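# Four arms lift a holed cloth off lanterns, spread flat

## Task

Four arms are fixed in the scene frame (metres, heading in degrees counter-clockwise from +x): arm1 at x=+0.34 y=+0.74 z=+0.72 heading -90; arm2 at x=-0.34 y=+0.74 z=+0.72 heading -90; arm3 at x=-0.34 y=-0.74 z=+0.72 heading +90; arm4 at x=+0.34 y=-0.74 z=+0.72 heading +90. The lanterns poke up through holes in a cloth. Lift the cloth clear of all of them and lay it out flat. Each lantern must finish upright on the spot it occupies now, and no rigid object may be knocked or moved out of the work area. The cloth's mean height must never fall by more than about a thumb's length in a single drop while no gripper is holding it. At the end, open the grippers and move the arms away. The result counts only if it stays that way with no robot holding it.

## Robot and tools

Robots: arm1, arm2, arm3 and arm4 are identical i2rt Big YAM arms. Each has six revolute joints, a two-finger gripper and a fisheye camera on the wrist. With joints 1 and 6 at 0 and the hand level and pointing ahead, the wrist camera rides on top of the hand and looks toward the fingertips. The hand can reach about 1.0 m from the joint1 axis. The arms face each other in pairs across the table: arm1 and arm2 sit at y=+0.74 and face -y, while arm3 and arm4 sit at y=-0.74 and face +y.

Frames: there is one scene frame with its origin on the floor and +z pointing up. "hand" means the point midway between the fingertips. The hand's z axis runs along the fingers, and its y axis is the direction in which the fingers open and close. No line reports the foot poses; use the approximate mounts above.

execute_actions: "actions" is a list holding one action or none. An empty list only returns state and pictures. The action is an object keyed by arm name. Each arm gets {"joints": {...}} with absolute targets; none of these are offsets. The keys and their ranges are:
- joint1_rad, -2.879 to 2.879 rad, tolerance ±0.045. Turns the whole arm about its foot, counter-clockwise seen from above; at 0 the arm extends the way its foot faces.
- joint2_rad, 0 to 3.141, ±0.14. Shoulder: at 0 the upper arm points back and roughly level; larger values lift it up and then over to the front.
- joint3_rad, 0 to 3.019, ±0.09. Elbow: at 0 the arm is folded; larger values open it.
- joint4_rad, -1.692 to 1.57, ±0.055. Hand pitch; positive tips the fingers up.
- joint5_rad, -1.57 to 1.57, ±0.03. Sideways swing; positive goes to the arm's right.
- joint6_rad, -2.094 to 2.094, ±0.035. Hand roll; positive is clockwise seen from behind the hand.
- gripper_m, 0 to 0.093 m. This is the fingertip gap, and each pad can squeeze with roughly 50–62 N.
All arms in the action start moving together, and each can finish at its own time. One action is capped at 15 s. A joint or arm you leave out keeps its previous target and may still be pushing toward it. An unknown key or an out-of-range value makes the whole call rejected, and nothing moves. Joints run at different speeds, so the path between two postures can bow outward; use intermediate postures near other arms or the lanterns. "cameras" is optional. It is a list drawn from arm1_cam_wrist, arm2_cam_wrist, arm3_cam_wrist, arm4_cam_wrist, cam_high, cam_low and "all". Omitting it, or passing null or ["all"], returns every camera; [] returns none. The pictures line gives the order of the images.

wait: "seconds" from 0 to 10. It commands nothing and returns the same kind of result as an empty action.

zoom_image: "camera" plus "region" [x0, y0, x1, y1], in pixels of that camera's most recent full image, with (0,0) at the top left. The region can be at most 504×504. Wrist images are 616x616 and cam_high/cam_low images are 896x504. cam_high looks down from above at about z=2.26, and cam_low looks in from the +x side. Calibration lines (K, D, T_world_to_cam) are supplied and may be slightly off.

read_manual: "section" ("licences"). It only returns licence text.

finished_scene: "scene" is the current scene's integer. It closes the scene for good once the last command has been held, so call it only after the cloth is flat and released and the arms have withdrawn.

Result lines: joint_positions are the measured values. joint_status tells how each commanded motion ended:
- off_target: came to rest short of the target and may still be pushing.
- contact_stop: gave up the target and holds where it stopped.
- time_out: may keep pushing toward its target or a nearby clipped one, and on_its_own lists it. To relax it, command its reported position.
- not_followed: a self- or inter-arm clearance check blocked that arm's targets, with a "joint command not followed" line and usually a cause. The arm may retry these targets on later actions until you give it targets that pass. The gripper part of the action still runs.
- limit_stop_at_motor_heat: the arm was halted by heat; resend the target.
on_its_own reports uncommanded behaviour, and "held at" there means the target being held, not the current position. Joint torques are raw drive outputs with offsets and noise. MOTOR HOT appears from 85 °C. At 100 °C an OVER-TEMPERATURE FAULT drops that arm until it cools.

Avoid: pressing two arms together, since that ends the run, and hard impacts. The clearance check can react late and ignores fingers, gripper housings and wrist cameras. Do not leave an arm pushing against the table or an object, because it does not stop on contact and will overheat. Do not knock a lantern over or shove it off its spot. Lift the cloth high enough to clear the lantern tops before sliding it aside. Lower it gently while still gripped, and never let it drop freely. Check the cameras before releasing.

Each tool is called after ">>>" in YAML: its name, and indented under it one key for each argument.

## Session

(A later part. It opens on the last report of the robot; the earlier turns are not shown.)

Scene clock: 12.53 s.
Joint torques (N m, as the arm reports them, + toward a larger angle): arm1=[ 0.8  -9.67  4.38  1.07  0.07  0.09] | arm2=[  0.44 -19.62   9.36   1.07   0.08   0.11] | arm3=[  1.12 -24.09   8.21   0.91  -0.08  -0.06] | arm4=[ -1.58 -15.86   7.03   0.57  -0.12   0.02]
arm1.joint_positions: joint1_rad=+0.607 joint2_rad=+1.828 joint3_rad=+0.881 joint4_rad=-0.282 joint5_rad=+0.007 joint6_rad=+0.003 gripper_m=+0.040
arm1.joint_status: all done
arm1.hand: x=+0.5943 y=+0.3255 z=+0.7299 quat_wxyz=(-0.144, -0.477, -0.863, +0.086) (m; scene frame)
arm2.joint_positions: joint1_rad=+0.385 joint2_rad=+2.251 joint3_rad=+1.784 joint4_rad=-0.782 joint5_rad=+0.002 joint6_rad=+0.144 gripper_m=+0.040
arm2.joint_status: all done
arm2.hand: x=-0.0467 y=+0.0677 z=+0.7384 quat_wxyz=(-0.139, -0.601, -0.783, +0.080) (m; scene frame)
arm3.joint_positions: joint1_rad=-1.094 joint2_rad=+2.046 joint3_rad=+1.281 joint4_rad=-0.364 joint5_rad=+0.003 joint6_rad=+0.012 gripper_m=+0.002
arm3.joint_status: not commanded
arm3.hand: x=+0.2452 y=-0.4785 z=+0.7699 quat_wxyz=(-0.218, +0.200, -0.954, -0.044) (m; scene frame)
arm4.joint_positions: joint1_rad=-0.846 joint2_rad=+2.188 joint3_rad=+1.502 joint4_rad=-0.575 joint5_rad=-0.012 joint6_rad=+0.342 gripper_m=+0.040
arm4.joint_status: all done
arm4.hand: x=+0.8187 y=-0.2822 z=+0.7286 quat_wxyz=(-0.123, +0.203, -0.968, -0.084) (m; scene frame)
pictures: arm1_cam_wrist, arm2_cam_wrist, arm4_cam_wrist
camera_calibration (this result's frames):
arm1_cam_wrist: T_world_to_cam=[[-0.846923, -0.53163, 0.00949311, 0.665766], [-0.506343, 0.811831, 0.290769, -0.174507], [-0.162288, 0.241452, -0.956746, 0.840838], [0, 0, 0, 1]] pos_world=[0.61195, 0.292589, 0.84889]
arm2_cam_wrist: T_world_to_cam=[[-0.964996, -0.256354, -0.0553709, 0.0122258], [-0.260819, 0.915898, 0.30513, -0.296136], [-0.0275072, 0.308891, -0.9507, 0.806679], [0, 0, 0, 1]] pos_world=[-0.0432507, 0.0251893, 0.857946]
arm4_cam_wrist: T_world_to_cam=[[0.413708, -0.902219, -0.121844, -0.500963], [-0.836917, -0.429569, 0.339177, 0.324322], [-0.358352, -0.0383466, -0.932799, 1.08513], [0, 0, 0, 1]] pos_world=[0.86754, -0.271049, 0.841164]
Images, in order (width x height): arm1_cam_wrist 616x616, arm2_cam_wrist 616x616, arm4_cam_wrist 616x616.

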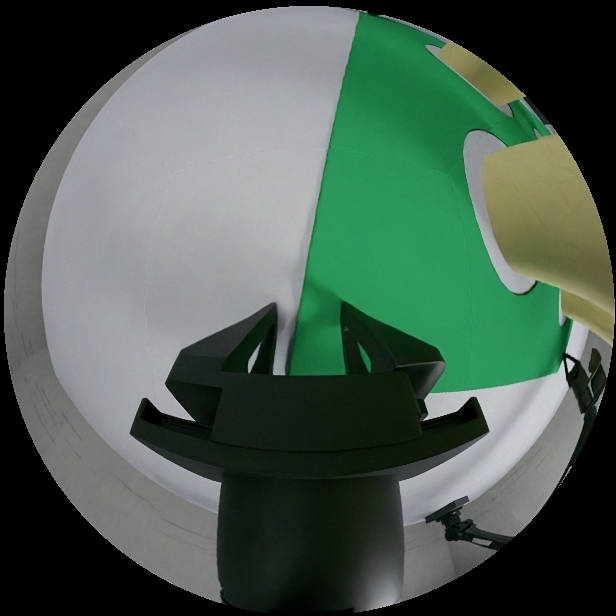

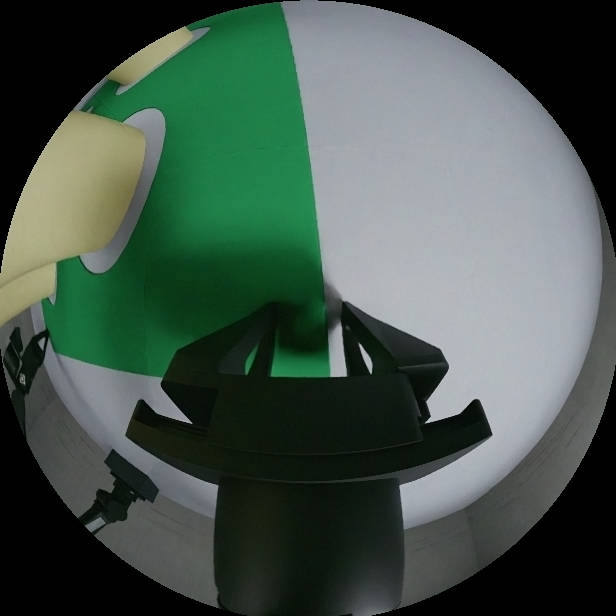

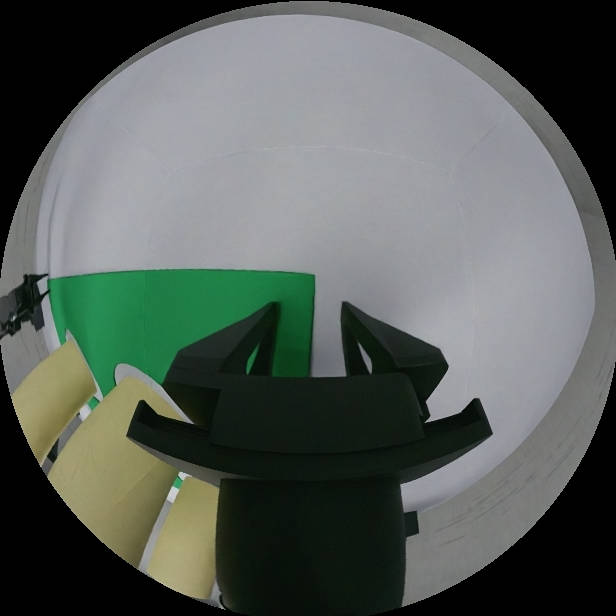

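>>> execute_actions:
  actions:
    - {"arm1":{"joints":{"joint1_rad":0.565,"gripper_m":0}},"arm2":{"joints":{"joint1_rad":0.42,"gripper_m":0}},"arm4":{"joints":{"joint1_rad":-0.815,"gripper_m":0}}}
  cameras: []

>>> execute_actions:
  actions:
    - {"arm1":{"joints":{"joint2_rad":1.38,"joint3_rad":0.78,"joint4_rad":-0.3}},"arm2":{"joints":{"joint2_rad":1.93,"joint3_rad":1.6,"joint4_rad":-0.56}},"arm3":{"joints":{"joint2_rad":1.765,"joint3_rad":1.19,"joint4_rad":-0.32}},"arm4":{"joints":{"joint2_rad":1.817,"joint3_rad":1.28,"joint4_rad":-0.35}}}

Scene clock: 13.67 s.
Joint torques (N m, as the arm reports them, + toward a larger angle): arm1=[ 0.7  -9.8   4.46  1.09  0.29  0.09] | arm2=[  1.38 -19.81   9.36   1.08  -0.04   0.11] | arm3=[  1.1  -23.94   8.22   0.86  -0.08  -0.06] | arm4=[ -0.47 -16.1    7.03   0.56  -0.32   0.01]
arm1.joint_positions: joint1_rad=+0.569 joint2_rad=+1.828 joint3_rad=+0.881 joint4_rad=-0.282 joint5_rad=+0.002 joint6_rad=+0.003 gripper_m=+0.002
arm1.joint_status: all done
arm1.hand: x=+0.5792 y=+0.3165 z=+0.7300 quat_wxyz=(-0.144, -0.493, -0.854, +0.086) (m; scene frame)
arm2.joint_positions: joint1_rad=+0.409 joint2_rad=+2.251 joint3_rad=+1.784 joint4_rad=-0.779 joint5_rad=+0.007 joint6_rad=+0.145 gripper_m=+0.001
arm2.joint_status: all done
arm2.hand: x=-0.0308 y=+0.0742 z=+0.7385 quat_wxyz=(-0.140, -0.592, -0.790, +0.081) (m; scene frame)
arm3.joint_positions: joint1_rad=-1.094 joint2_rad=+2.046 joint3_rad=+1.281 joint4_rad=-0.364 joint5_rad=+0.003 joint6_rad=+0.012 gripper_m=+0.002
arm3.joint_status: not commanded
arm3.hand: x=+0.2452 y=-0.4785 z=+0.7699 quat_wxyz=(-0.218, +0.200, -0.954, -0.044) (m; scene frame)
arm4.joint_positions: joint1_rad=-0.829 joint2_rad=+2.189 joint3_rad=+1.502 joint4_rad=-0.574 joint5_rad=-0.008 joint6_rad=+0.343 gripper_m=+0.001
arm4.joint_status: all done
arm4.hand: x=+0.8116 y=-0.2748 z=+0.7280 quat_wxyz=(-0.123, +0.210, -0.966, -0.084) (m; scene frame)
pictures: none
No camera images: the call's "cameras" was empty. Leave "cameras" out to get every camera's image.

Scene clock: 15.17 s.
Joint torques (N m, as the arm reports them, + toward a larger angle): arm1=[ 0.8  -7.97  8.16  0.95  0.    0.08] | arm2=[  1.22 -20.63  11.96   1.75   0.1    0.1 ] | arm3=[ -0.05 -17.77   8.64   1.76   0.23  -0.05] | arm4=[ -1.09 -14.94   9.42   1.37  -0.24   0.  ]
arm1.joint_positions: joint1_rad=+0.565 joint2_rad=+1.370 joint3_rad=+0.775 joint4_rad=-0.287 joint5_rad=+0.008 joint6_rad=+0.003 gripper_m=+0.002
arm1.joint_status: all done
arm1.hand: x=+0.5755 y=+0.3177 z=+0.9034 quat_wxyz=(-0.287, -0.474, -0.814, +0.173) (m; scene frame)
arm2.joint_positions: joint1_rad=+0.413 joint2_rad=+1.931 joint3_rad=+1.585 joint4_rad=-0.566 joint5_rad=+0.002 joint6_rad=+0.145 gripper_m=+0.001
arm2.joint_status: all done
arm2.hand: x=-0.0286 y=+0.0789 z=+0.8989 quat_wxyz=(-0.284, -0.565, -0.758, +0.156) (m; scene frame)
arm3.joint_positions: joint1_rad=-1.082 joint2_rad=+1.758 joint3_rad=+1.183 joint4_rad=-0.335 joint5_rad=-0.008 joint6_rad=+0.012 gripper_m=+0.002
arm3.joint_status: all done
arm3.hand: x=+0.2352 y=-0.4721 z=+0.9086 quat_wxyz=(-0.319, +0.202, -0.923, -0.074) (m; scene frame)
arm4.joint_positions: joint1_rad=-0.822 joint2_rad=+1.810 joint3_rad=+1.265 joint4_rad=-0.365 joint5_rad=-0.010 joint6_rad=+0.343 gripper_m=+0.001
arm4.joint_status: all done
arm4.hand: x=+0.8014 y=-0.2785 z=+0.8953 quat_wxyz=(-0.267, +0.205, -0.925, -0.176) (m; scene frame)
pictures: arm1_cam_wrist, arm2_cam_wrist, arm3_cam_wrist, arm4_cam_wrist, cam_high, cam_low
camera_calibration (this result's frames):
arm1_cam_wrist: T_world_to_cam=[[-0.869997, -0.492954, 0.0100722, 0.644517], [-0.492762, 0.868591, -0.0522966, 0.056052], [0.0170312, -0.0504611, -0.998581, 1.03303], [0, 0, 0, 1]] pos_world=[0.570754, 0.321158, 1.02801]
arm2_cam_wrist: T_world_to_cam=[[-0.945987, -0.307991, -0.101242, 0.0872696], [-0.307049, 0.951361, -0.0251476, -0.0578522], [0.104063, 0.00729695, -0.994544, 1.02332], [0, 0, 0, 1]] pos_world=[-0.0416972, 0.0744495, 1.02512]
arm3_cam_wrist: T_world_to_cam=[[0.417064, -0.908855, -0.00627753, -0.523458], [-0.908339, -0.41657, -0.0372674, 0.0560686], [0.0312556, 0.021245, -0.999286, 1.03367], [0, 0, 0, 1]] pos_world=[0.236937, -0.474352, 1.03174]
arm4_cam_wrist: T_world_to_cam=[[0.475429, -0.850983, -0.223149, -0.414596], [-0.872168, -0.489153, 0.00720226, 0.563737], [-0.115283, 0.1912, -0.974758, 1.14131], [0, 0, 0, 1]] pos_world=[0.820357, -0.295278, 1.01592]
Images, in order (width x height): arm1_cam_wrist 616x616, arm2_cam_wrist 616x616, arm3_cam_wrist 616x616, arm4_cam_wrist 616x616, cam_high 896x504, cam_low 896x504.

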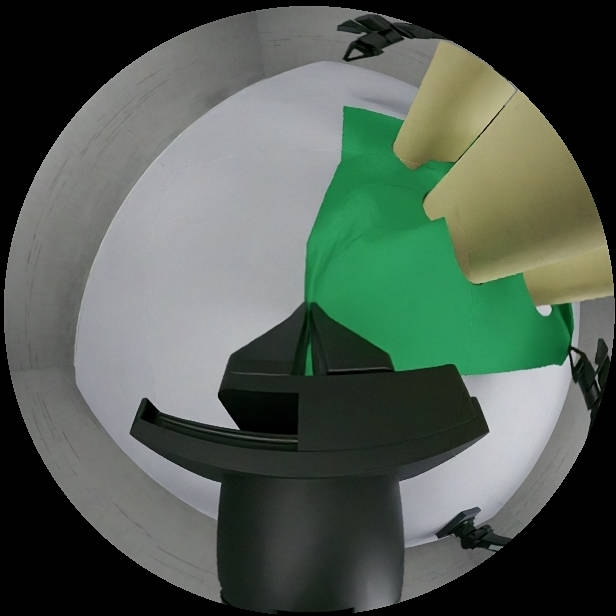

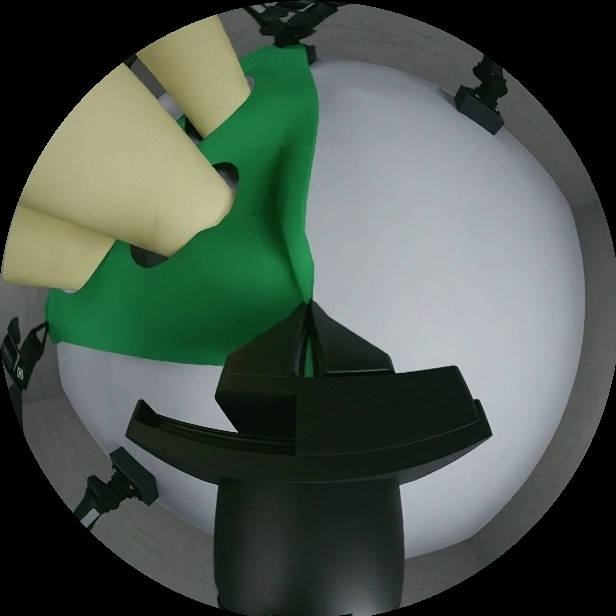

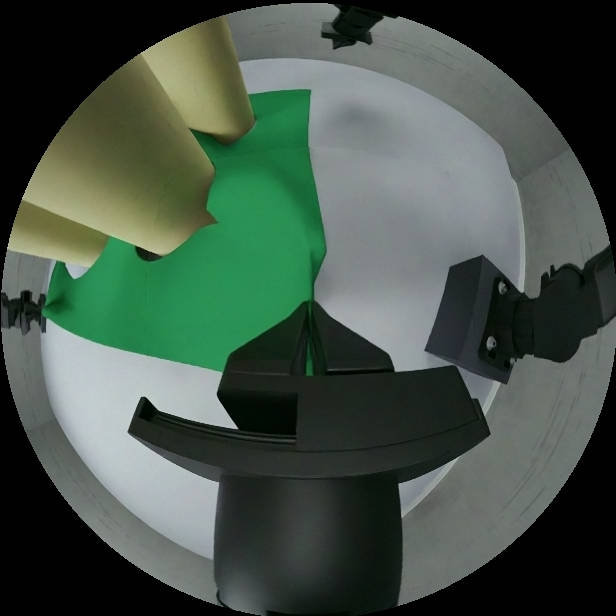

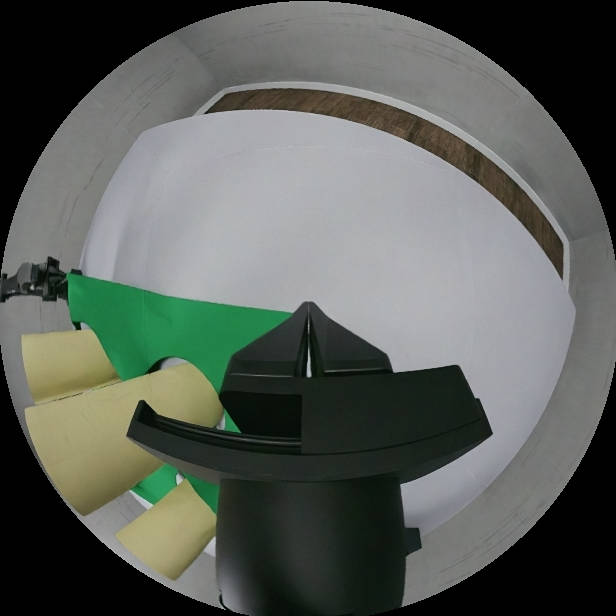

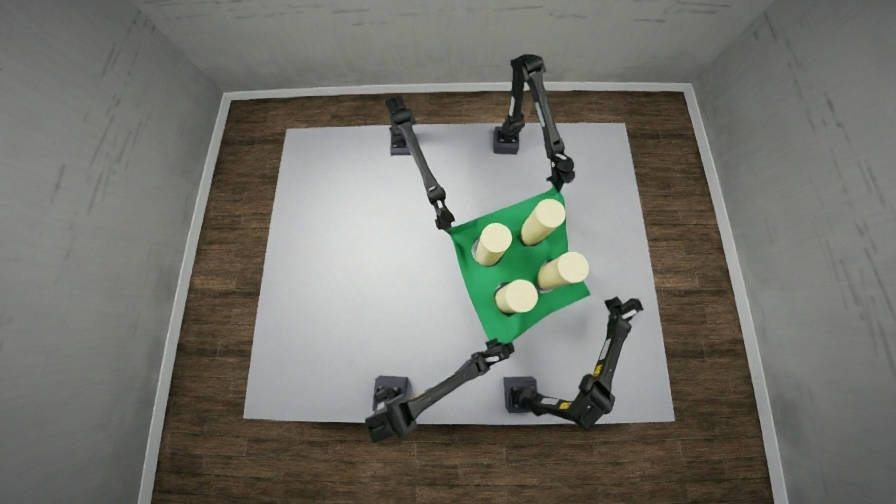

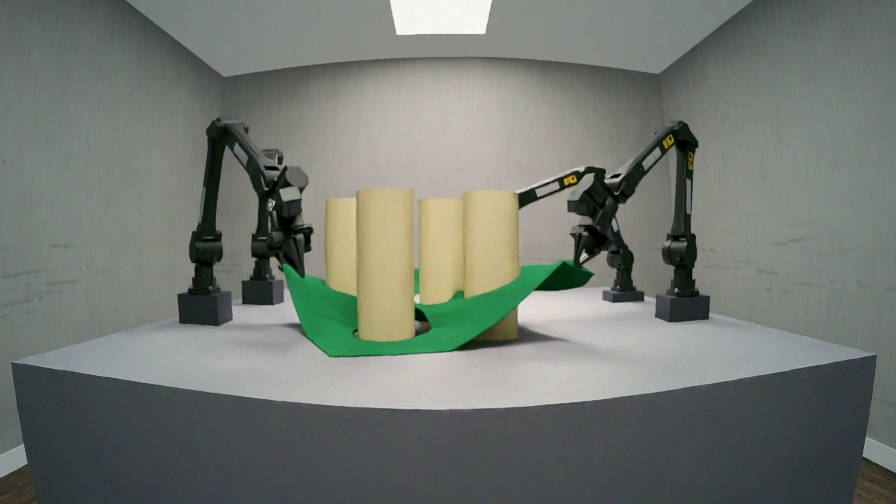

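>>> execute_actions:
  actions:
    - {"arm1":{"joints":{"joint2_rad":1.76,"joint3_rad":0.87}},"arm2":{"joints":{"joint2_rad":2.21,"joint3_rad":1.78,"joint4_rad":-0.78}},"arm3":{"joints":{"joint2_rad":2.05,"joint3_rad":1.27,"joint4_rad":-0.36}},"arm4":{"joints":{"joint1_rad":-0.8,"joint2_rad":2.03,"joint3_rad":1.36,"joint4_rad":-0.5,"gripper_m":0.05}}}
  cameras: ["arm4_cam_wrist","cam_high","cam_low"]

Scene clock: 16.60 s.
Joint torques (N m, as the arm reports them, + toward a larger angle): arm1=[  0.62 -12.62   7.19   0.47   0.01   0.08] | arm2=[  1.11 -22.57  12.22   0.71   0.09   0.1 ] | arm3=[ -0.07 -22.19   8.43   0.14   0.15  -0.06] | arm4=[ -1.21 -19.11   9.15   0.17  -0.23   0.01]
arm1.joint_positions: joint1_rad=+0.565 joint2_rad=+1.762 joint3_rad=+0.849 joint4_rad=-0.287 joint5_rad=+0.008 joint6_rad=+0.003 gripper_m=+0.002
arm1.joint_status: all done
arm1.hand: x=+0.5734 y=+0.3199 z=+0.7503 quat_wxyz=(-0.155, -0.494, -0.850, +0.097) (m; scene frame)
arm2.joint_positions: joint1_rad=+0.413 joint2_rad=+2.204 joint3_rad=+1.752 joint4_rad=-0.773 joint5_rad=+0.002 joint6_rad=+0.145 gripper_m=+0.001
arm2.joint_status: all done
arm2.hand: x=-0.0294 y=+0.0799 z=+0.7592 quat_wxyz=(-0.151, -0.589, -0.790, +0.084) (m; scene frame)
arm3.joint_positions: joint1_rad=-1.082 joint2_rad=+2.063 joint3_rad=+1.243 joint4_rad=-0.349 joint5_rad=-0.005 joint6_rad=+0.012 gripper_m=+0.002
arm3.joint_status: all done
arm3.hand: x=+0.2247 y=-0.4784 z=+0.7469 quat_wxyz=(-0.198, +0.208, -0.957, -0.045) (m; scene frame)
arm4.joint_positions: joint1_rad=-0.805 joint2_rad=+2.052 joint3_rad=+1.334 joint4_rad=-0.489 joint5_rad=-0.010 joint6_rad=+0.343 gripper_m=+0.050
arm4.joint_status: all done
arm4.hand: x=+0.7760 y=-0.2877 z=+0.7590 quat_wxyz=(-0.144, +0.221, -0.959, -0.101) (m; scene frame)
pictures: arm4_cam_wrist, cam_high, cam_low
camera_calibration (this result's frames):
arm4_cam_wrist: T_world_to_cam=[[0.453044, -0.880795, -0.137666, -0.496898], [-0.83198, -0.473204, 0.289634, 0.297105], [-0.320252, -0.0166817, -0.947185, 1.08556], [0, 0, 0, 1]] pos_world=[0.819953, -0.278965, 0.873767]
Images, in order (width x height): arm4_cam_wrist 616x616, cam_high 896x504, cam_low 896x504.

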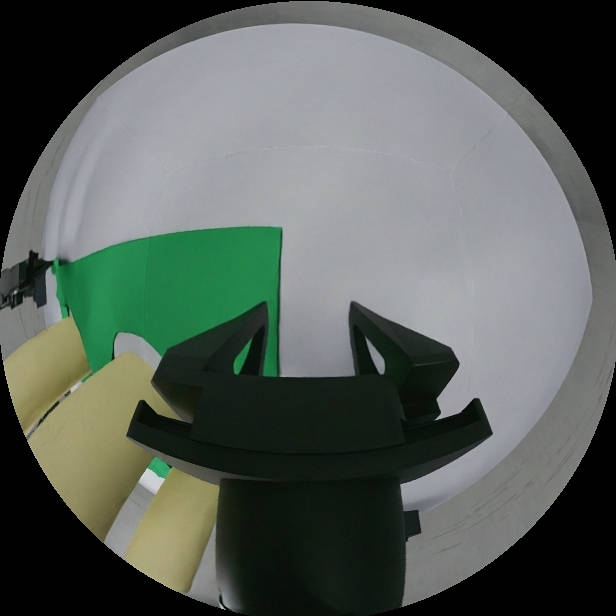

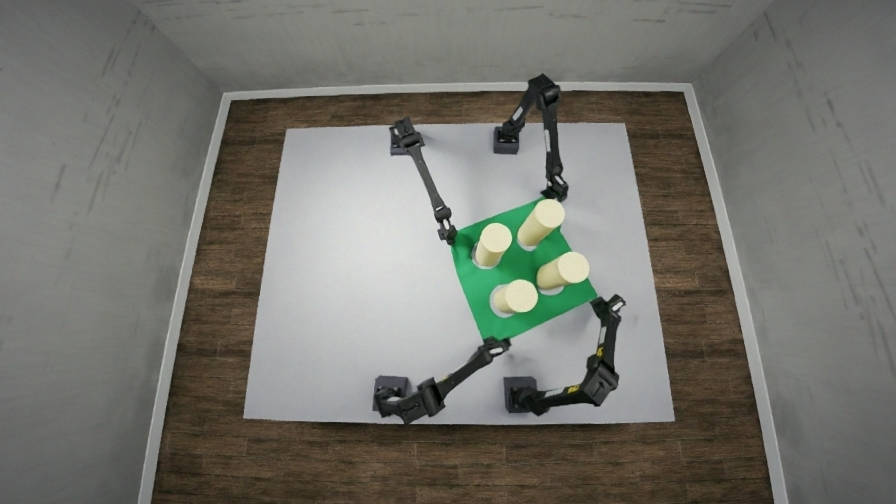

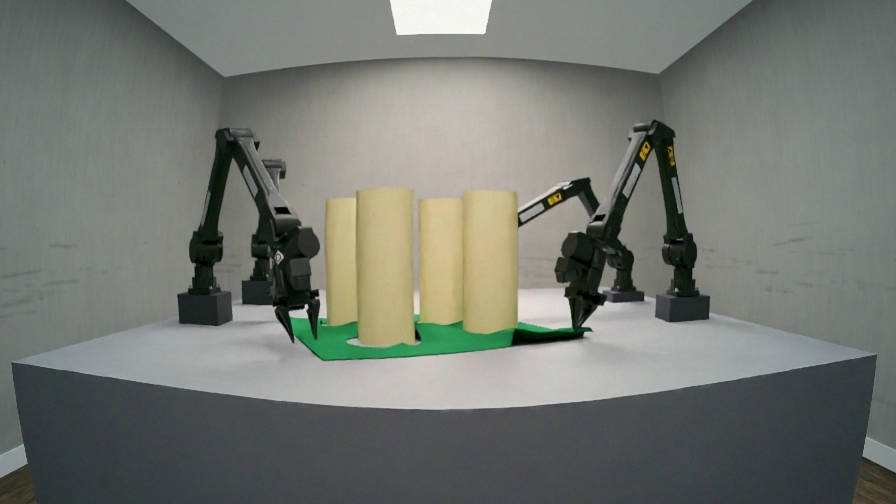

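>>> execute_actions:
  actions:
    - {"arm4":{"joints":{"joint1_rad":-0.755,"joint3_rad":1.41,"joint6_rad":0.1,"gripper_m":0.045}}}
  cameras: []

>>> execute_actions:
  actions:
    - {"arm4":{"joints":{"joint2_rad":2.18}}}
  cameras: ["arm4_cam_wrist"]

>>> execute_actions:
  actions:
    - {"arm4":{"joints":{"joint1_rad":-0.72}}}
  cameras: []

>>> execute_actions:
  actions:
    - {"arm4":{"joints":{"gripper_m":0}}}
  cameras: []

>>> execute_actions:
  actions:
    - {"arm4":{"joints":{"joint2_rad":2.08,"joint1_rad":-0.76}}}
  cameras: ["arm4_cam_wrist","cam_high"]

Scene clock: 18.17 s.
Joint torques (N m, as the arm reports them, + toward a larger angle): arm1=[  0.89 -12.55   7.16   0.52   0.     0.09] | arm2=[  1.31 -22.28  12.29   0.72   0.09   0.1 ] | arm3=[ -0.05 -22.25   8.43   0.12   0.16  -0.06] | arm4=[ -2.03 -19.32  10.54   0.23  -0.23  -0.11]
arm1.joint_positions: joint1_rad=+0.565 joint2_rad=+1.762 joint3_rad=+0.849 joint4_rad=-0.287 joint5_rad=+0.008 joint6_rad=+0.003 gripper_m=+0.002
arm1.joint_status: not commanded
arm1.hand: x=+0.5734 y=+0.3199 z=+0.7503 quat_wxyz=(-0.155, -0.494, -0.850, +0.097) (m; scene frame)
arm2.joint_positions: joint1_rad=+0.413 joint2_rad=+2.204 joint3_rad=+1.752 joint4_rad=-0.773 joint5_rad=+0.002 joint6_rad=+0.145 gripper_m=+0.001
arm2.joint_status: not commanded
arm2.hand: x=-0.0294 y=+0.0799 z=+0.7592 quat_wxyz=(-0.151, -0.589, -0.790, +0.084) (m; scene frame)
arm3.joint_positions: joint1_rad=-1.082 joint2_rad=+2.063 joint3_rad=+1.243 joint4_rad=-0.349 joint5_rad=-0.005 joint6_rad=+0.012 gripper_m=+0.002
arm3.joint_status: not commanded
arm3.hand: x=+0.2247 y=-0.4784 z=+0.7469 quat_wxyz=(-0.198, +0.208, -0.957, -0.045) (m; scene frame)
arm4.joint_positions: joint1_rad=-0.750 joint2_rad=+2.049 joint3_rad=+1.370 joint4_rad=-0.489 joint5_rad=-0.011 joint6_rad=+0.108 gripper_m=+0.045
arm4.joint_status: all done
arm4.hand: x=+0.7618 y=-0.2508 z=+0.7742 quat_wxyz=(-0.169, +0.356, -0.914, -0.097) (m; scene frame)
pictures: none
No camera images: the call's "cameras" was empty. Leave "cameras" out to get every camera's image.

Scene clock: 19.27 s.
Joint torques (N m, as the arm reports them, + toward a larger angle): arm1=[  0.79 -12.82   7.2    0.44   0.01   0.06] | arm2=[  1.25 -22.43  12.29   0.72   0.09   0.1 ] | arm3=[  0.12 -22.33   8.43   0.12   0.16  -0.06] | arm4=[ -2.14 -15.44   7.74   0.16  -0.17  -0.1 ]
arm1.joint_positions: joint1_rad=+0.565 joint2_rad=+1.762 joint3_rad=+0.849 joint4_rad=-0.287 joint5_rad=+0.008 joint6_rad=+0.003 gripper_m=+0.002
arm1.joint_status: not commanded
arm1.hand: x=+0.5734 y=+0.3199 z=+0.7503 quat_wxyz=(-0.155, -0.494, -0.850, +0.097) (m; scene frame)
arm2.joint_positions: joint1_rad=+0.413 joint2_rad=+2.204 joint3_rad=+1.752 joint4_rad=-0.773 joint5_rad=+0.002 joint6_rad=+0.145 gripper_m=+0.001
arm2.joint_status: not commanded
arm2.hand: x=-0.0294 y=+0.0799 z=+0.7592 quat_wxyz=(-0.151, -0.589, -0.790, +0.084) (m; scene frame)
arm3.joint_positions: joint1_rad=-1.082 joint2_rad=+2.063 joint3_rad=+1.243 joint4_rad=-0.349 joint5_rad=-0.005 joint6_rad=+0.012 gripper_m=+0.002
arm3.joint_status: not commanded
arm3.hand: x=+0.2247 y=-0.4784 z=+0.7469 quat_wxyz=(-0.198, +0.208, -0.957, -0.045) (m; scene frame)
arm4.joint_positions: joint1_rad=-0.749 joint2_rad=+2.141 joint3_rad=+1.400 joint4_rad=-0.490 joint5_rad=-0.012 joint6_rad=+0.107 gripper_m=+0.045
arm4.joint_status: all done
arm4.hand: x=+0.7590 y=-0.2525 z=+0.7282 quat_wxyz=(-0.141, +0.360, -0.919, -0.083) (m; scene frame)
pictures: arm4_cam_wrist
camera_calibration (this result's frames):
arm4_cam_wrist: T_world_to_cam=[[0.684048, -0.72704, -0.0590835, -0.656197], [-0.683732, -0.667301, 0.295329, 0.142888], [-0.254143, -0.161622, -0.953567, 0.969388], [0, 0, 0, 1]] pos_world=[0.79293, -0.225057, 0.843407]
Images, in order (width x height): arm4_cam_wrist 616x616.

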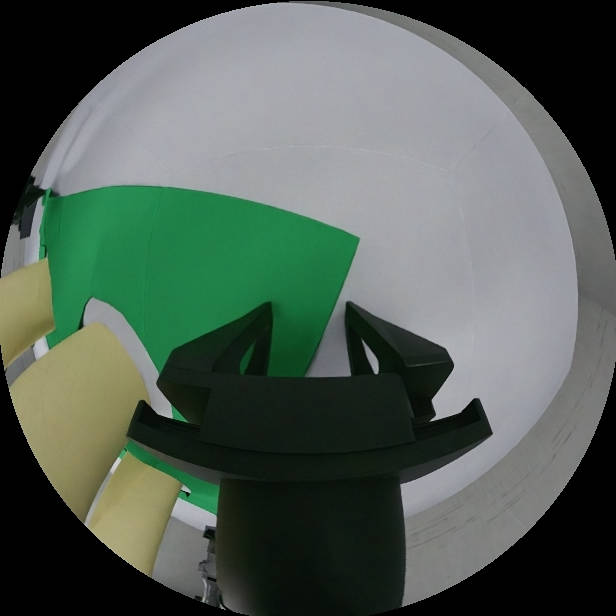

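Scene clock: 19.87 s.
Joint torques (N m, as the arm reports them, + toward a larger angle): arm1=[  0.81 -12.46   7.26   0.5    0.     0.09] | arm2=[  1.29 -22.53  12.25   0.72   0.09   0.1 ] | arm3=[ -0.15 -22.35   8.43   0.14   0.15  -0.05] | arm4=[  0.25 -15.35   7.77   0.16  -0.19  -0.1 ]
arm1.joint_positions: joint1_rad=+0.565 joint2_rad=+1.762 joint3_rad=+0.849 joint4_rad=-0.287 joint5_rad=+0.008 joint6_rad=+0.003 gripper_m=+0.002
arm1.joint_status: not commanded
arm1.hand: x=+0.5734 y=+0.3199 z=+0.7503 quat_wxyz=(-0.155, -0.494, -0.850, +0.097) (m; scene frame)
arm2.joint_positions: joint1_rad=+0.413 joint2_rad=+2.204 joint3_rad=+1.752 joint4_rad=-0.773 joint5_rad=+0.002 joint6_rad=+0.145 gripper_m=+0.001
arm2.joint_status: not commanded
arm2.hand: x=-0.0294 y=+0.0799 z=+0.7592 quat_wxyz=(-0.151, -0.589, -0.790, +0.084) (m; scene frame)
arm3.joint_positions: joint1_rad=-1.082 joint2_rad=+2.063 joint3_rad=+1.243 joint4_rad=-0.349 joint5_rad=-0.005 joint6_rad=+0.012 gripper_m=+0.002
arm3.joint_status: not commanded
arm3.hand: x=+0.2247 y=-0.4784 z=+0.7469 quat_wxyz=(-0.198, +0.208, -0.957, -0.045) (m; scene frame)
arm4.joint_positions: joint1_rad=-0.742 joint2_rad=+2.141 joint3_rad=+1.400 joint4_rad=-0.490 joint5_rad=-0.011 joint6_rad=+0.107 gripper_m=+0.045
arm4.joint_status: all done
arm4.hand: x=+0.7559 y=-0.2498 z=+0.7282 quat_wxyz=(-0.141, +0.363, -0.917, -0.083) (m; scene frame)
pictures: none
No camera images: the call's "cameras" was empty. Leave "cameras" out to get every camera's image.

Scene clock: 20.50 s.
Joint torques (N m, as the arm reports them, + toward a larger angle): arm1=[  0.72 -12.73   7.21   0.47   0.01   0.08] | arm2=[  1.29 -22.55  12.23   0.71   0.09   0.1 ] | arm3=[ -0.09 -22.23   8.44   0.1    0.16  -0.07] | arm4=[ -1.7  -15.28   7.77   0.16  -0.18  -0.1 ]
arm1.joint_positions: joint1_rad=+0.565 joint2_rad=+1.762 joint3_rad=+0.849 joint4_rad=-0.287 joint5_rad=+0.008 joint6_rad=+0.003 gripper_m=+0.002
arm1.joint_status: not commanded
arm1.hand: x=+0.5734 y=+0.3199 z=+0.7503 quat_wxyz=(-0.155, -0.494, -0.850, +0.097) (m; scene frame)
arm2.joint_positions: joint1_rad=+0.413 joint2_rad=+2.204 joint3_rad=+1.752 joint4_rad=-0.773 joint5_rad=+0.002 joint6_rad=+0.145 gripper_m=+0.001
arm2.joint_status: not commanded
arm2.hand: x=-0.0294 y=+0.0799 z=+0.7592 quat_wxyz=(-0.151, -0.589, -0.790, +0.084) (m; scene frame)
arm3.joint_positions: joint1_rad=-1.082 joint2_rad=+2.063 joint3_rad=+1.243 joint4_rad=-0.349 joint5_rad=-0.005 joint6_rad=+0.012 gripper_m=+0.002
arm3.joint_status: not commanded
arm3.hand: x=+0.2247 y=-0.4784 z=+0.7469 quat_wxyz=(-0.198, +0.208, -0.957, -0.045) (m; scene frame)
arm4.joint_positions: joint1_rad=-0.718 joint2_rad=+2.141 joint3_rad=+1.400 joint4_rad=-0.490 joint5_rad=-0.011 joint6_rad=+0.107 gripper_m=+0.002
arm4.joint_status: all done
arm4.hand: x=+0.7438 y=-0.2397 z=+0.7283 quat_wxyz=(-0.140, +0.374, -0.913, -0.085) (m; scene frame)
pictures: none
No camera images: the call's "cameras" was empty. Leave "cameras" out to get every camera's image.

Scene clock: 21.50 s.
Joint torques (N m, as the arm reports them, + toward a larger angle): arm1=[  1.   -12.66   7.19   0.5    0.     0.08] | arm2=[  1.3  -22.56  12.25   0.72   0.09   0.1 ] | arm3=[  0.09 -22.37   8.34   0.19   0.13  -0.05] | arm4=[ -2.02 -20.03   7.98   0.3   -0.04  -0.1 ]
arm1.joint_positions: joint1_rad=+0.565 joint2_rad=+1.762 joint3_rad=+0.849 joint4_rad=-0.287 joint5_rad=+0.008 joint6_rad=+0.003 gripper_m=+0.002
arm1.joint_status: not commanded
arm1.hand: x=+0.5734 y=+0.3199 z=+0.7503 quat_wxyz=(-0.155, -0.494, -0.850, +0.097) (m; scene frame)
arm2.joint_positions: joint1_rad=+0.413 joint2_rad=+2.204 joint3_rad=+1.752 joint4_rad=-0.773 joint5_rad=+0.002 joint6_rad=+0.145 gripper_m=+0.001
arm2.joint_status: not commanded
arm2.hand: x=-0.0294 y=+0.0799 z=+0.7592 quat_wxyz=(-0.151, -0.589, -0.790, +0.084) (m; scene frame)
arm3.joint_positions: joint1_rad=-1.082 joint2_rad=+2.063 joint3_rad=+1.243 joint4_rad=-0.349 joint5_rad=-0.004 joint6_rad=+0.012 gripper_m=+0.002
arm3.joint_status: not commanded
arm3.hand: x=+0.2248 y=-0.4785 z=+0.7469 quat_wxyz=(-0.198, +0.208, -0.957, -0.045) (m; scene frame)
arm4.joint_positions: joint1_rad=-0.757 joint2_rad=+2.102 joint3_rad=+1.400 joint4_rad=-0.493 joint5_rad=-0.014 joint6_rad=+0.107 gripper_m=+0.002
arm4.joint_status: all done
arm4.hand: x=+0.7675 y=-0.2503 z=+0.7523 quat_wxyz=(-0.157, +0.355, -0.917, -0.092) (m; scene frame)
pictures: arm4_cam_wrist, cam_high
camera_calibration (this result's frames):
arm4_cam_wrist: T_world_to_cam=[[0.680099, -0.730239, -0.0649348, -0.652321], [-0.694772, -0.670263, 0.260844, 0.176713], [-0.234002, -0.132285, -0.963195, 0.994041], [0, 0, 0, 1]] pos_world=[0.799025, -0.22641, 0.869002]
Images, in order (width x height): arm4_cam_wrist 616x616, cam_high 896x504.

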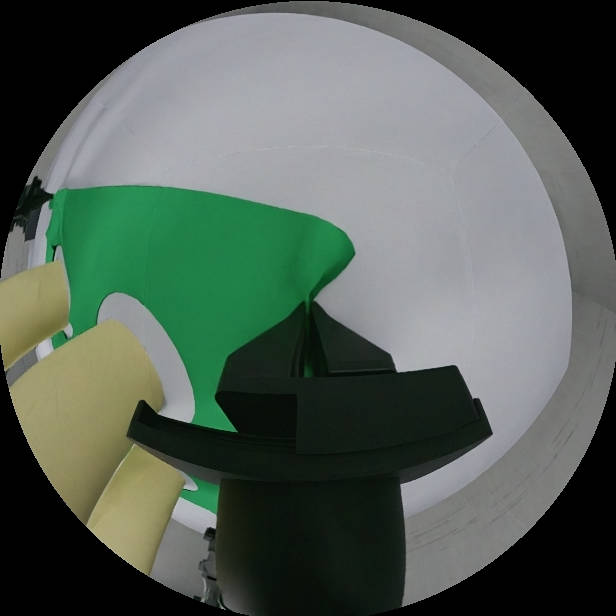

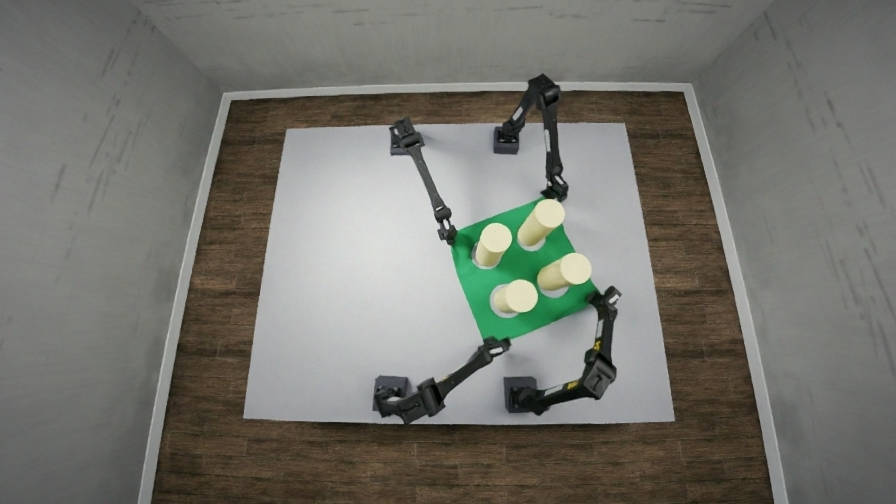

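>>> execute_actions:
  actions:
    - {"arm1":{"joints":{"joint1_rad":0.6,"joint2_rad":1.38,"joint3_rad":0.78,"joint4_rad":-0.3}},"arm2":{"joints":{"joint1_rad":0.45,"joint2_rad":1.93,"joint3_rad":1.6,"joint4_rad":-0.56}},"arm3":{"joints":{"joint1_rad":-1.11,"joint2_rad":1.79,"joint3_rad":1.23,"joint4_rad":-0.33}},"arm4":{"joints":{"joint1_rad":-0.82,"joint2_rad":1.817,"joint3_rad":1.28,"joint4_rad":-0.35}}}
  cameras: ["cam_high","cam_low"]

>>> execute_actions:
  actions:
    - {"arm1":{"joints":{"joint2_rad":1.124,"joint3_rad":1.0,"joint4_rad":-0.55}},"arm2":{"joints":{"joint2_rad":1.767,"joint3_rad":1.765,"joint4_rad":-0.67}},"arm3":{"joints":{"joint2_rad":1.55,"joint3_rad":1.35,"joint4_rad":-0.48}},"arm4":{"joints":{"joint2_rad":1.59,"joint3_rad":1.4,"joint4_rad":-0.49}}}
  cameras: ["cam_high","cam_low"]

>>> execute_actions:
  actions:
    - {"arm1":{"joints":{"joint2_rad":1.07,"joint3_rad":1.36,"joint4_rad":-0.76}},"arm2":{"joints":{"joint2_rad":1.76,"joint3_rad":2.16,"joint4_rad":-0.87}},"arm3":{"joints":{"joint2_rad":1.46,"joint3_rad":1.65,"joint4_rad":-0.67}},"arm4":{"joints":{"joint2_rad":1.507,"joint3_rad":1.7,"joint4_rad":-0.67}}}
  cameras: ["cam_high","cam_low"]

Scene clock: 23.30 s.
Joint torques (N m, as the arm reports them, + toward a larger angle): arm1=[ 2.18 -8.45  7.21  0.95 -0.07  0.08] | arm2=[  0.4  -20.92  10.99   1.74   0.11   0.1 ] | arm3=[ -0.42 -17.52   8.61   1.66   0.21  -0.07] | arm4=[ -3.16 -15.29   9.11   1.48   0.3   -0.1 ]
arm1.joint_positions: joint1_rad=+0.590 joint2_rad=+1.369 joint3_rad=+0.789 joint4_rad=-0.287 joint5_rad=+0.010 joint6_rad=+0.003 gripper_m=+0.002
arm1.joint_status: all done
arm1.hand: x=+0.5887 y=+0.3191 z=+0.9102 quat_wxyz=(-0.295, -0.463, -0.818, +0.173) (m; scene frame)
arm2.joint_positions: joint1_rad=+0.449 joint2_rad=+1.928 joint3_rad=+1.595 joint4_rad=-0.566 joint5_rad=+0.001 joint6_rad=+0.145 gripper_m=+0.001
arm2.joint_status: all done
arm2.hand: x=-0.0035 y=+0.0876 z=+0.9063 quat_wxyz=(-0.293, -0.550, -0.767, +0.153) (m; scene frame)
arm3.joint_positions: joint1_rad=-1.099 joint2_rad=+1.776 joint3_rad=+1.223 joint4_rad=-0.342 joint5_rad=-0.006 joint6_rad=+0.012 gripper_m=+0.002
arm3.joint_status: all done
arm3.hand: x=+0.2522 y=-0.4762 z=+0.9157 quat_wxyz=(-0.327, +0.193, -0.922, -0.072) (m; scene frame)
arm4.joint_positions: joint1_rad=-0.802 joint2_rad=+1.811 joint3_rad=+1.271 joint4_rad=-0.370 joint5_rad=-0.021 joint6_rad=+0.107 gripper_m=+0.002
arm4.joint_status: all done
arm4.hand: x=+0.7916 y=-0.2671 z=+0.8964 quat_wxyz=(-0.282, +0.324, -0.891, -0.151) (m; scene frame)
pictures: cam_high, cam_low
Images, in order (width x height): cam_high 896x504, cam_low 896x504.

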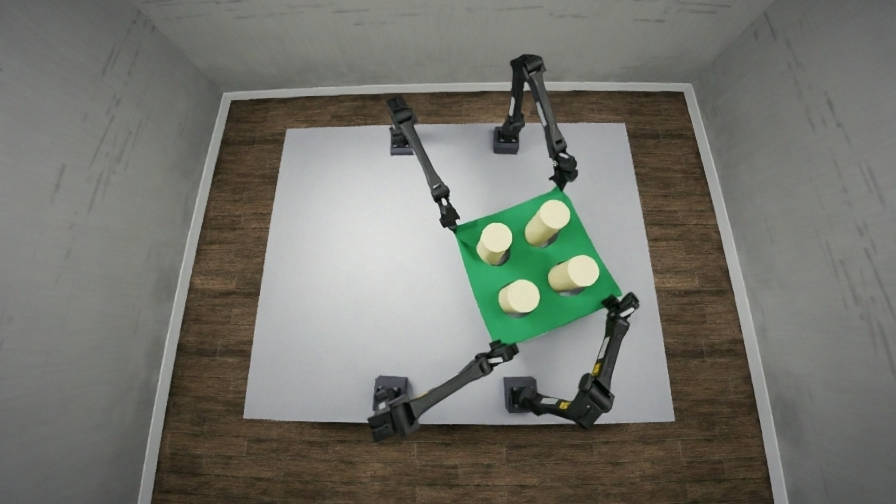

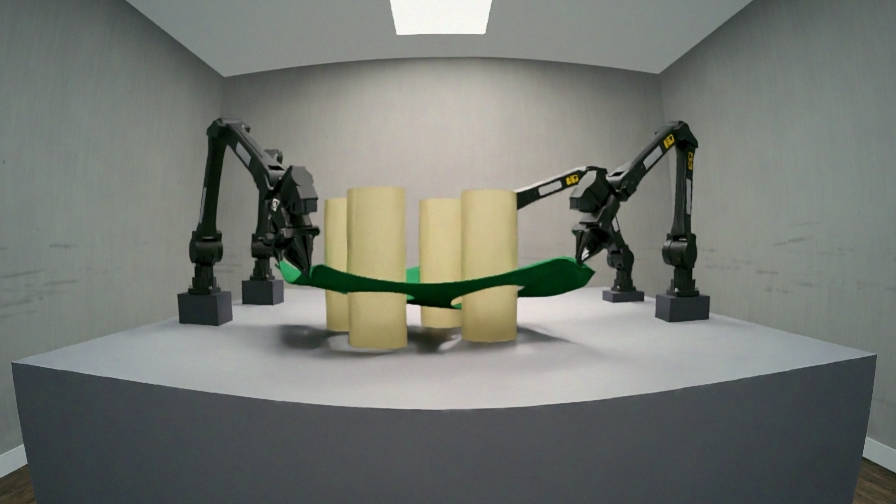

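Scene clock: 24.70 s.
Joint torques (N m, as the arm reports them, + toward a larger angle): arm1=[ 1.82 -7.32 10.59  1.02 -0.06  0.06] | arm2=[  0.94 -19.08  13.6    1.46   0.13   0.09] | arm3=[ -0.38 -15.71  11.24   0.62   0.2   -0.06] | arm4=[ -3.08 -13.79  11.69   0.77   0.3   -0.1 ]
arm1.joint_positions: joint1_rad=+0.590 joint2_rad=+1.127 joint3_rad=+0.985 joint4_rad=-0.533 joint5_rad=+0.010 joint6_rad=+0.003 gripper_m=+0.002
arm1.joint_status: all done
arm1.hand: x=+0.5897 y=+0.3191 z=+1.0861 quat_wxyz=(-0.373, -0.445, -0.785, +0.217) (m; scene frame)
arm2.joint_positions: joint1_rad=+0.449 joint2_rad=+1.771 joint3_rad=+1.743 joint4_rad=-0.663 joint5_rad=+0.001 joint6_rad=+0.145 gripper_m=+0.001
arm2.joint_status: all done
arm2.hand: x=-0.0019 y=+0.0853 z=+1.0821 quat_wxyz=(-0.378, -0.528, -0.735, +0.197) (m; scene frame)
arm3.joint_positions: joint1_rad=-1.099 joint2_rad=+1.538 joint3_rad=+1.323 joint4_rad=-0.464 joint5_rad=-0.006 joint6_rad=+0.012 gripper_m=+0.002
arm3.joint_status: all done
arm3.hand: x=+0.2483 y=-0.4769 z=+1.0958 quat_wxyz=(-0.424, +0.185, -0.881, -0.094) (m; scene frame)
arm4.joint_positions: joint1_rad=-0.802 joint2_rad=+1.587 joint3_rad=+1.373 joint4_rad=-0.480 joint5_rad=-0.021 joint6_rad=+0.107 gripper_m=+0.002
arm4.joint_status: all done
arm4.hand: x=+0.7949 y=-0.2651 z=+1.0741 quat_wxyz=(-0.372, +0.311, -0.853, -0.194) (m; scene frame)
pictures: cam_high, cam_low
Images, in order (width x height): cam_high 896x504, cam_low 896x504.

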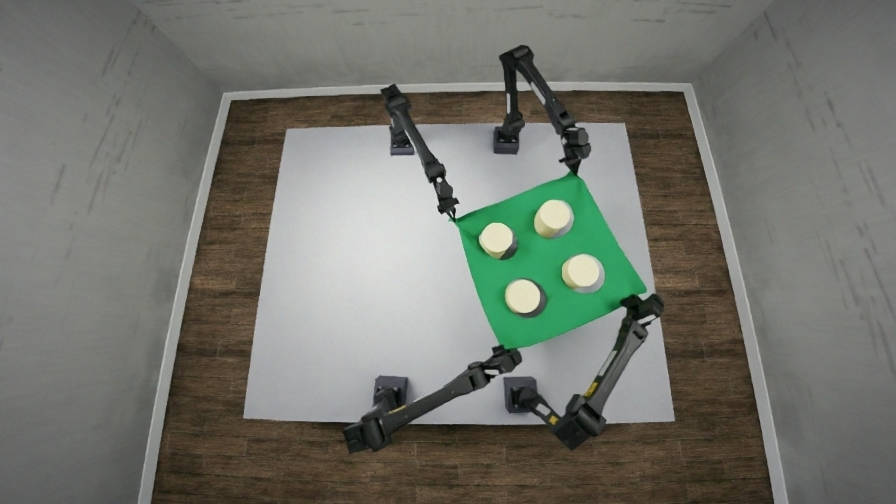

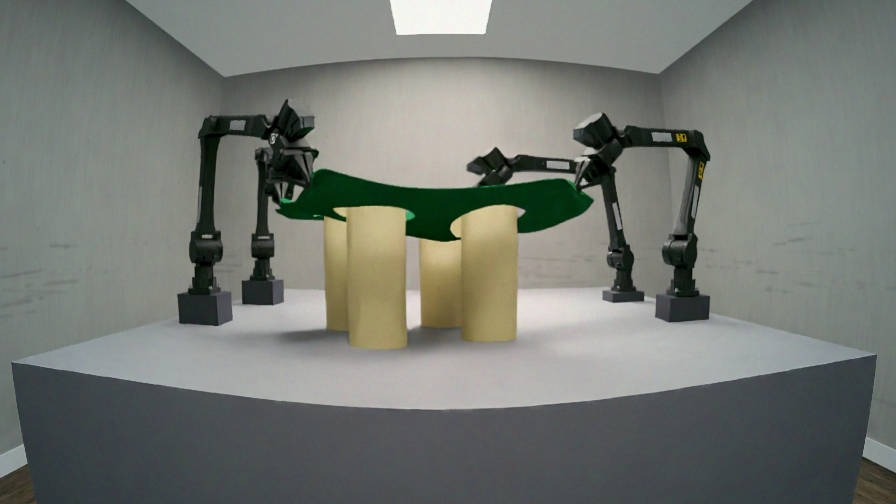

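Scene clock: 26.17 s.
Joint torques (N m, as the arm reports them, + toward a larger angle): arm1=[ 1.75 -6.04 11.81  1.14 -0.06  0.06] | arm2=[  1.12 -18.54  14.45   1.65   0.13   0.09] | arm3=[ -0.45 -15.3   12.66   0.77   0.2   -0.06] | arm4=[ -3.2  -12.03  12.78   0.87   0.3   -0.1 ]
arm1.joint_positions: joint1_rad=+0.590 joint2_rad=+1.069 joint3_rad=+1.326 joint4_rad=-0.742 joint5_rad=+0.010 joint6_rad=+0.003 gripper_m=+0.002
arm1.joint_status: all done
arm1.hand: x=+0.5886 y=+0.3225 z=+1.2699 quat_wxyz=(-0.446, -0.423, -0.746, +0.257) (m; scene frame)
arm2.joint_positions: joint1_rad=+0.449 joint2_rad=+1.758 joint3_rad=+2.124 joint4_rad=-0.863 joint5_rad=+0.001 joint6_rad=+0.145 gripper_m=+0.001
arm2.joint_status: all done
arm2.hand: x=-0.0030 y=+0.0885 z=+1.2711 quat_wxyz=(-0.454, -0.501, -0.698, +0.237) (m; scene frame)
arm3.joint_positions: joint1_rad=-1.099 joint2_rad=+1.459 joint3_rad=+1.608 joint4_rad=-0.655 joint5_rad=-0.006 joint6_rad=+0.012 gripper_m=+0.002
arm3.joint_status: all done
arm3.hand: x=+0.2450 y=-0.4774 z=+1.2725 quat_wxyz=(-0.499, +0.177, -0.841, -0.110) (m; scene frame)
arm4.joint_positions: joint1_rad=-0.802 joint2_rad=+1.498 joint3_rad=+1.662 joint4_rad=-0.659 joint5_rad=-0.021 joint6_rad=+0.107 gripper_m=+0.002
arm4.joint_status: all done
arm4.hand: x=+0.7950 y=-0.2663 z=+1.2639 quat_wxyz=(-0.452, +0.296, -0.809, -0.232) (m; scene frame)
pictures: cam_high, cam_low
Images, in order (width x height): cam_high 896x504, cam_low 896x504.

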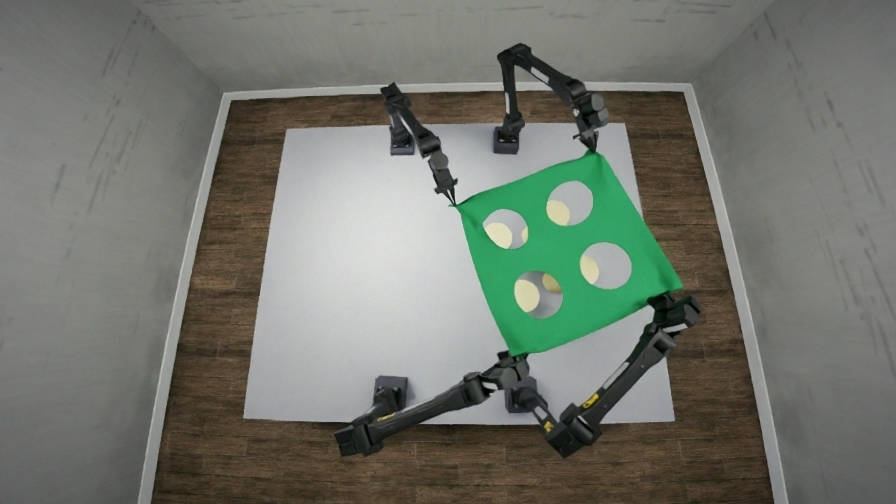

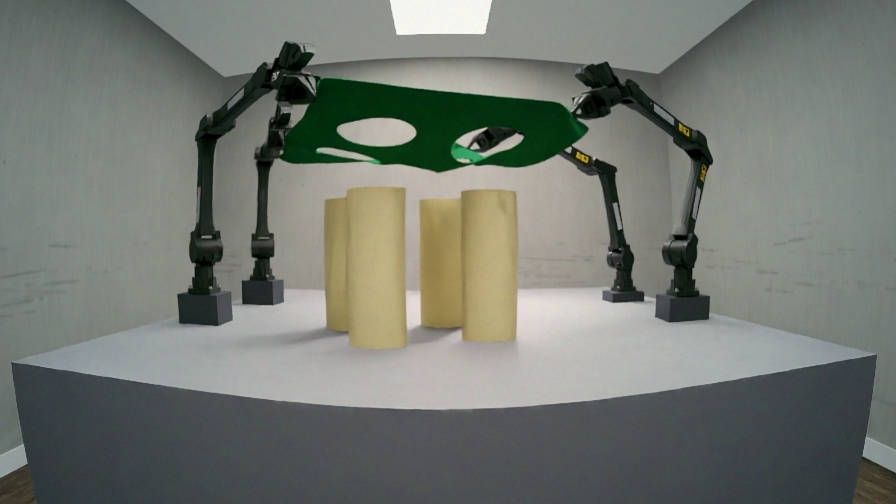

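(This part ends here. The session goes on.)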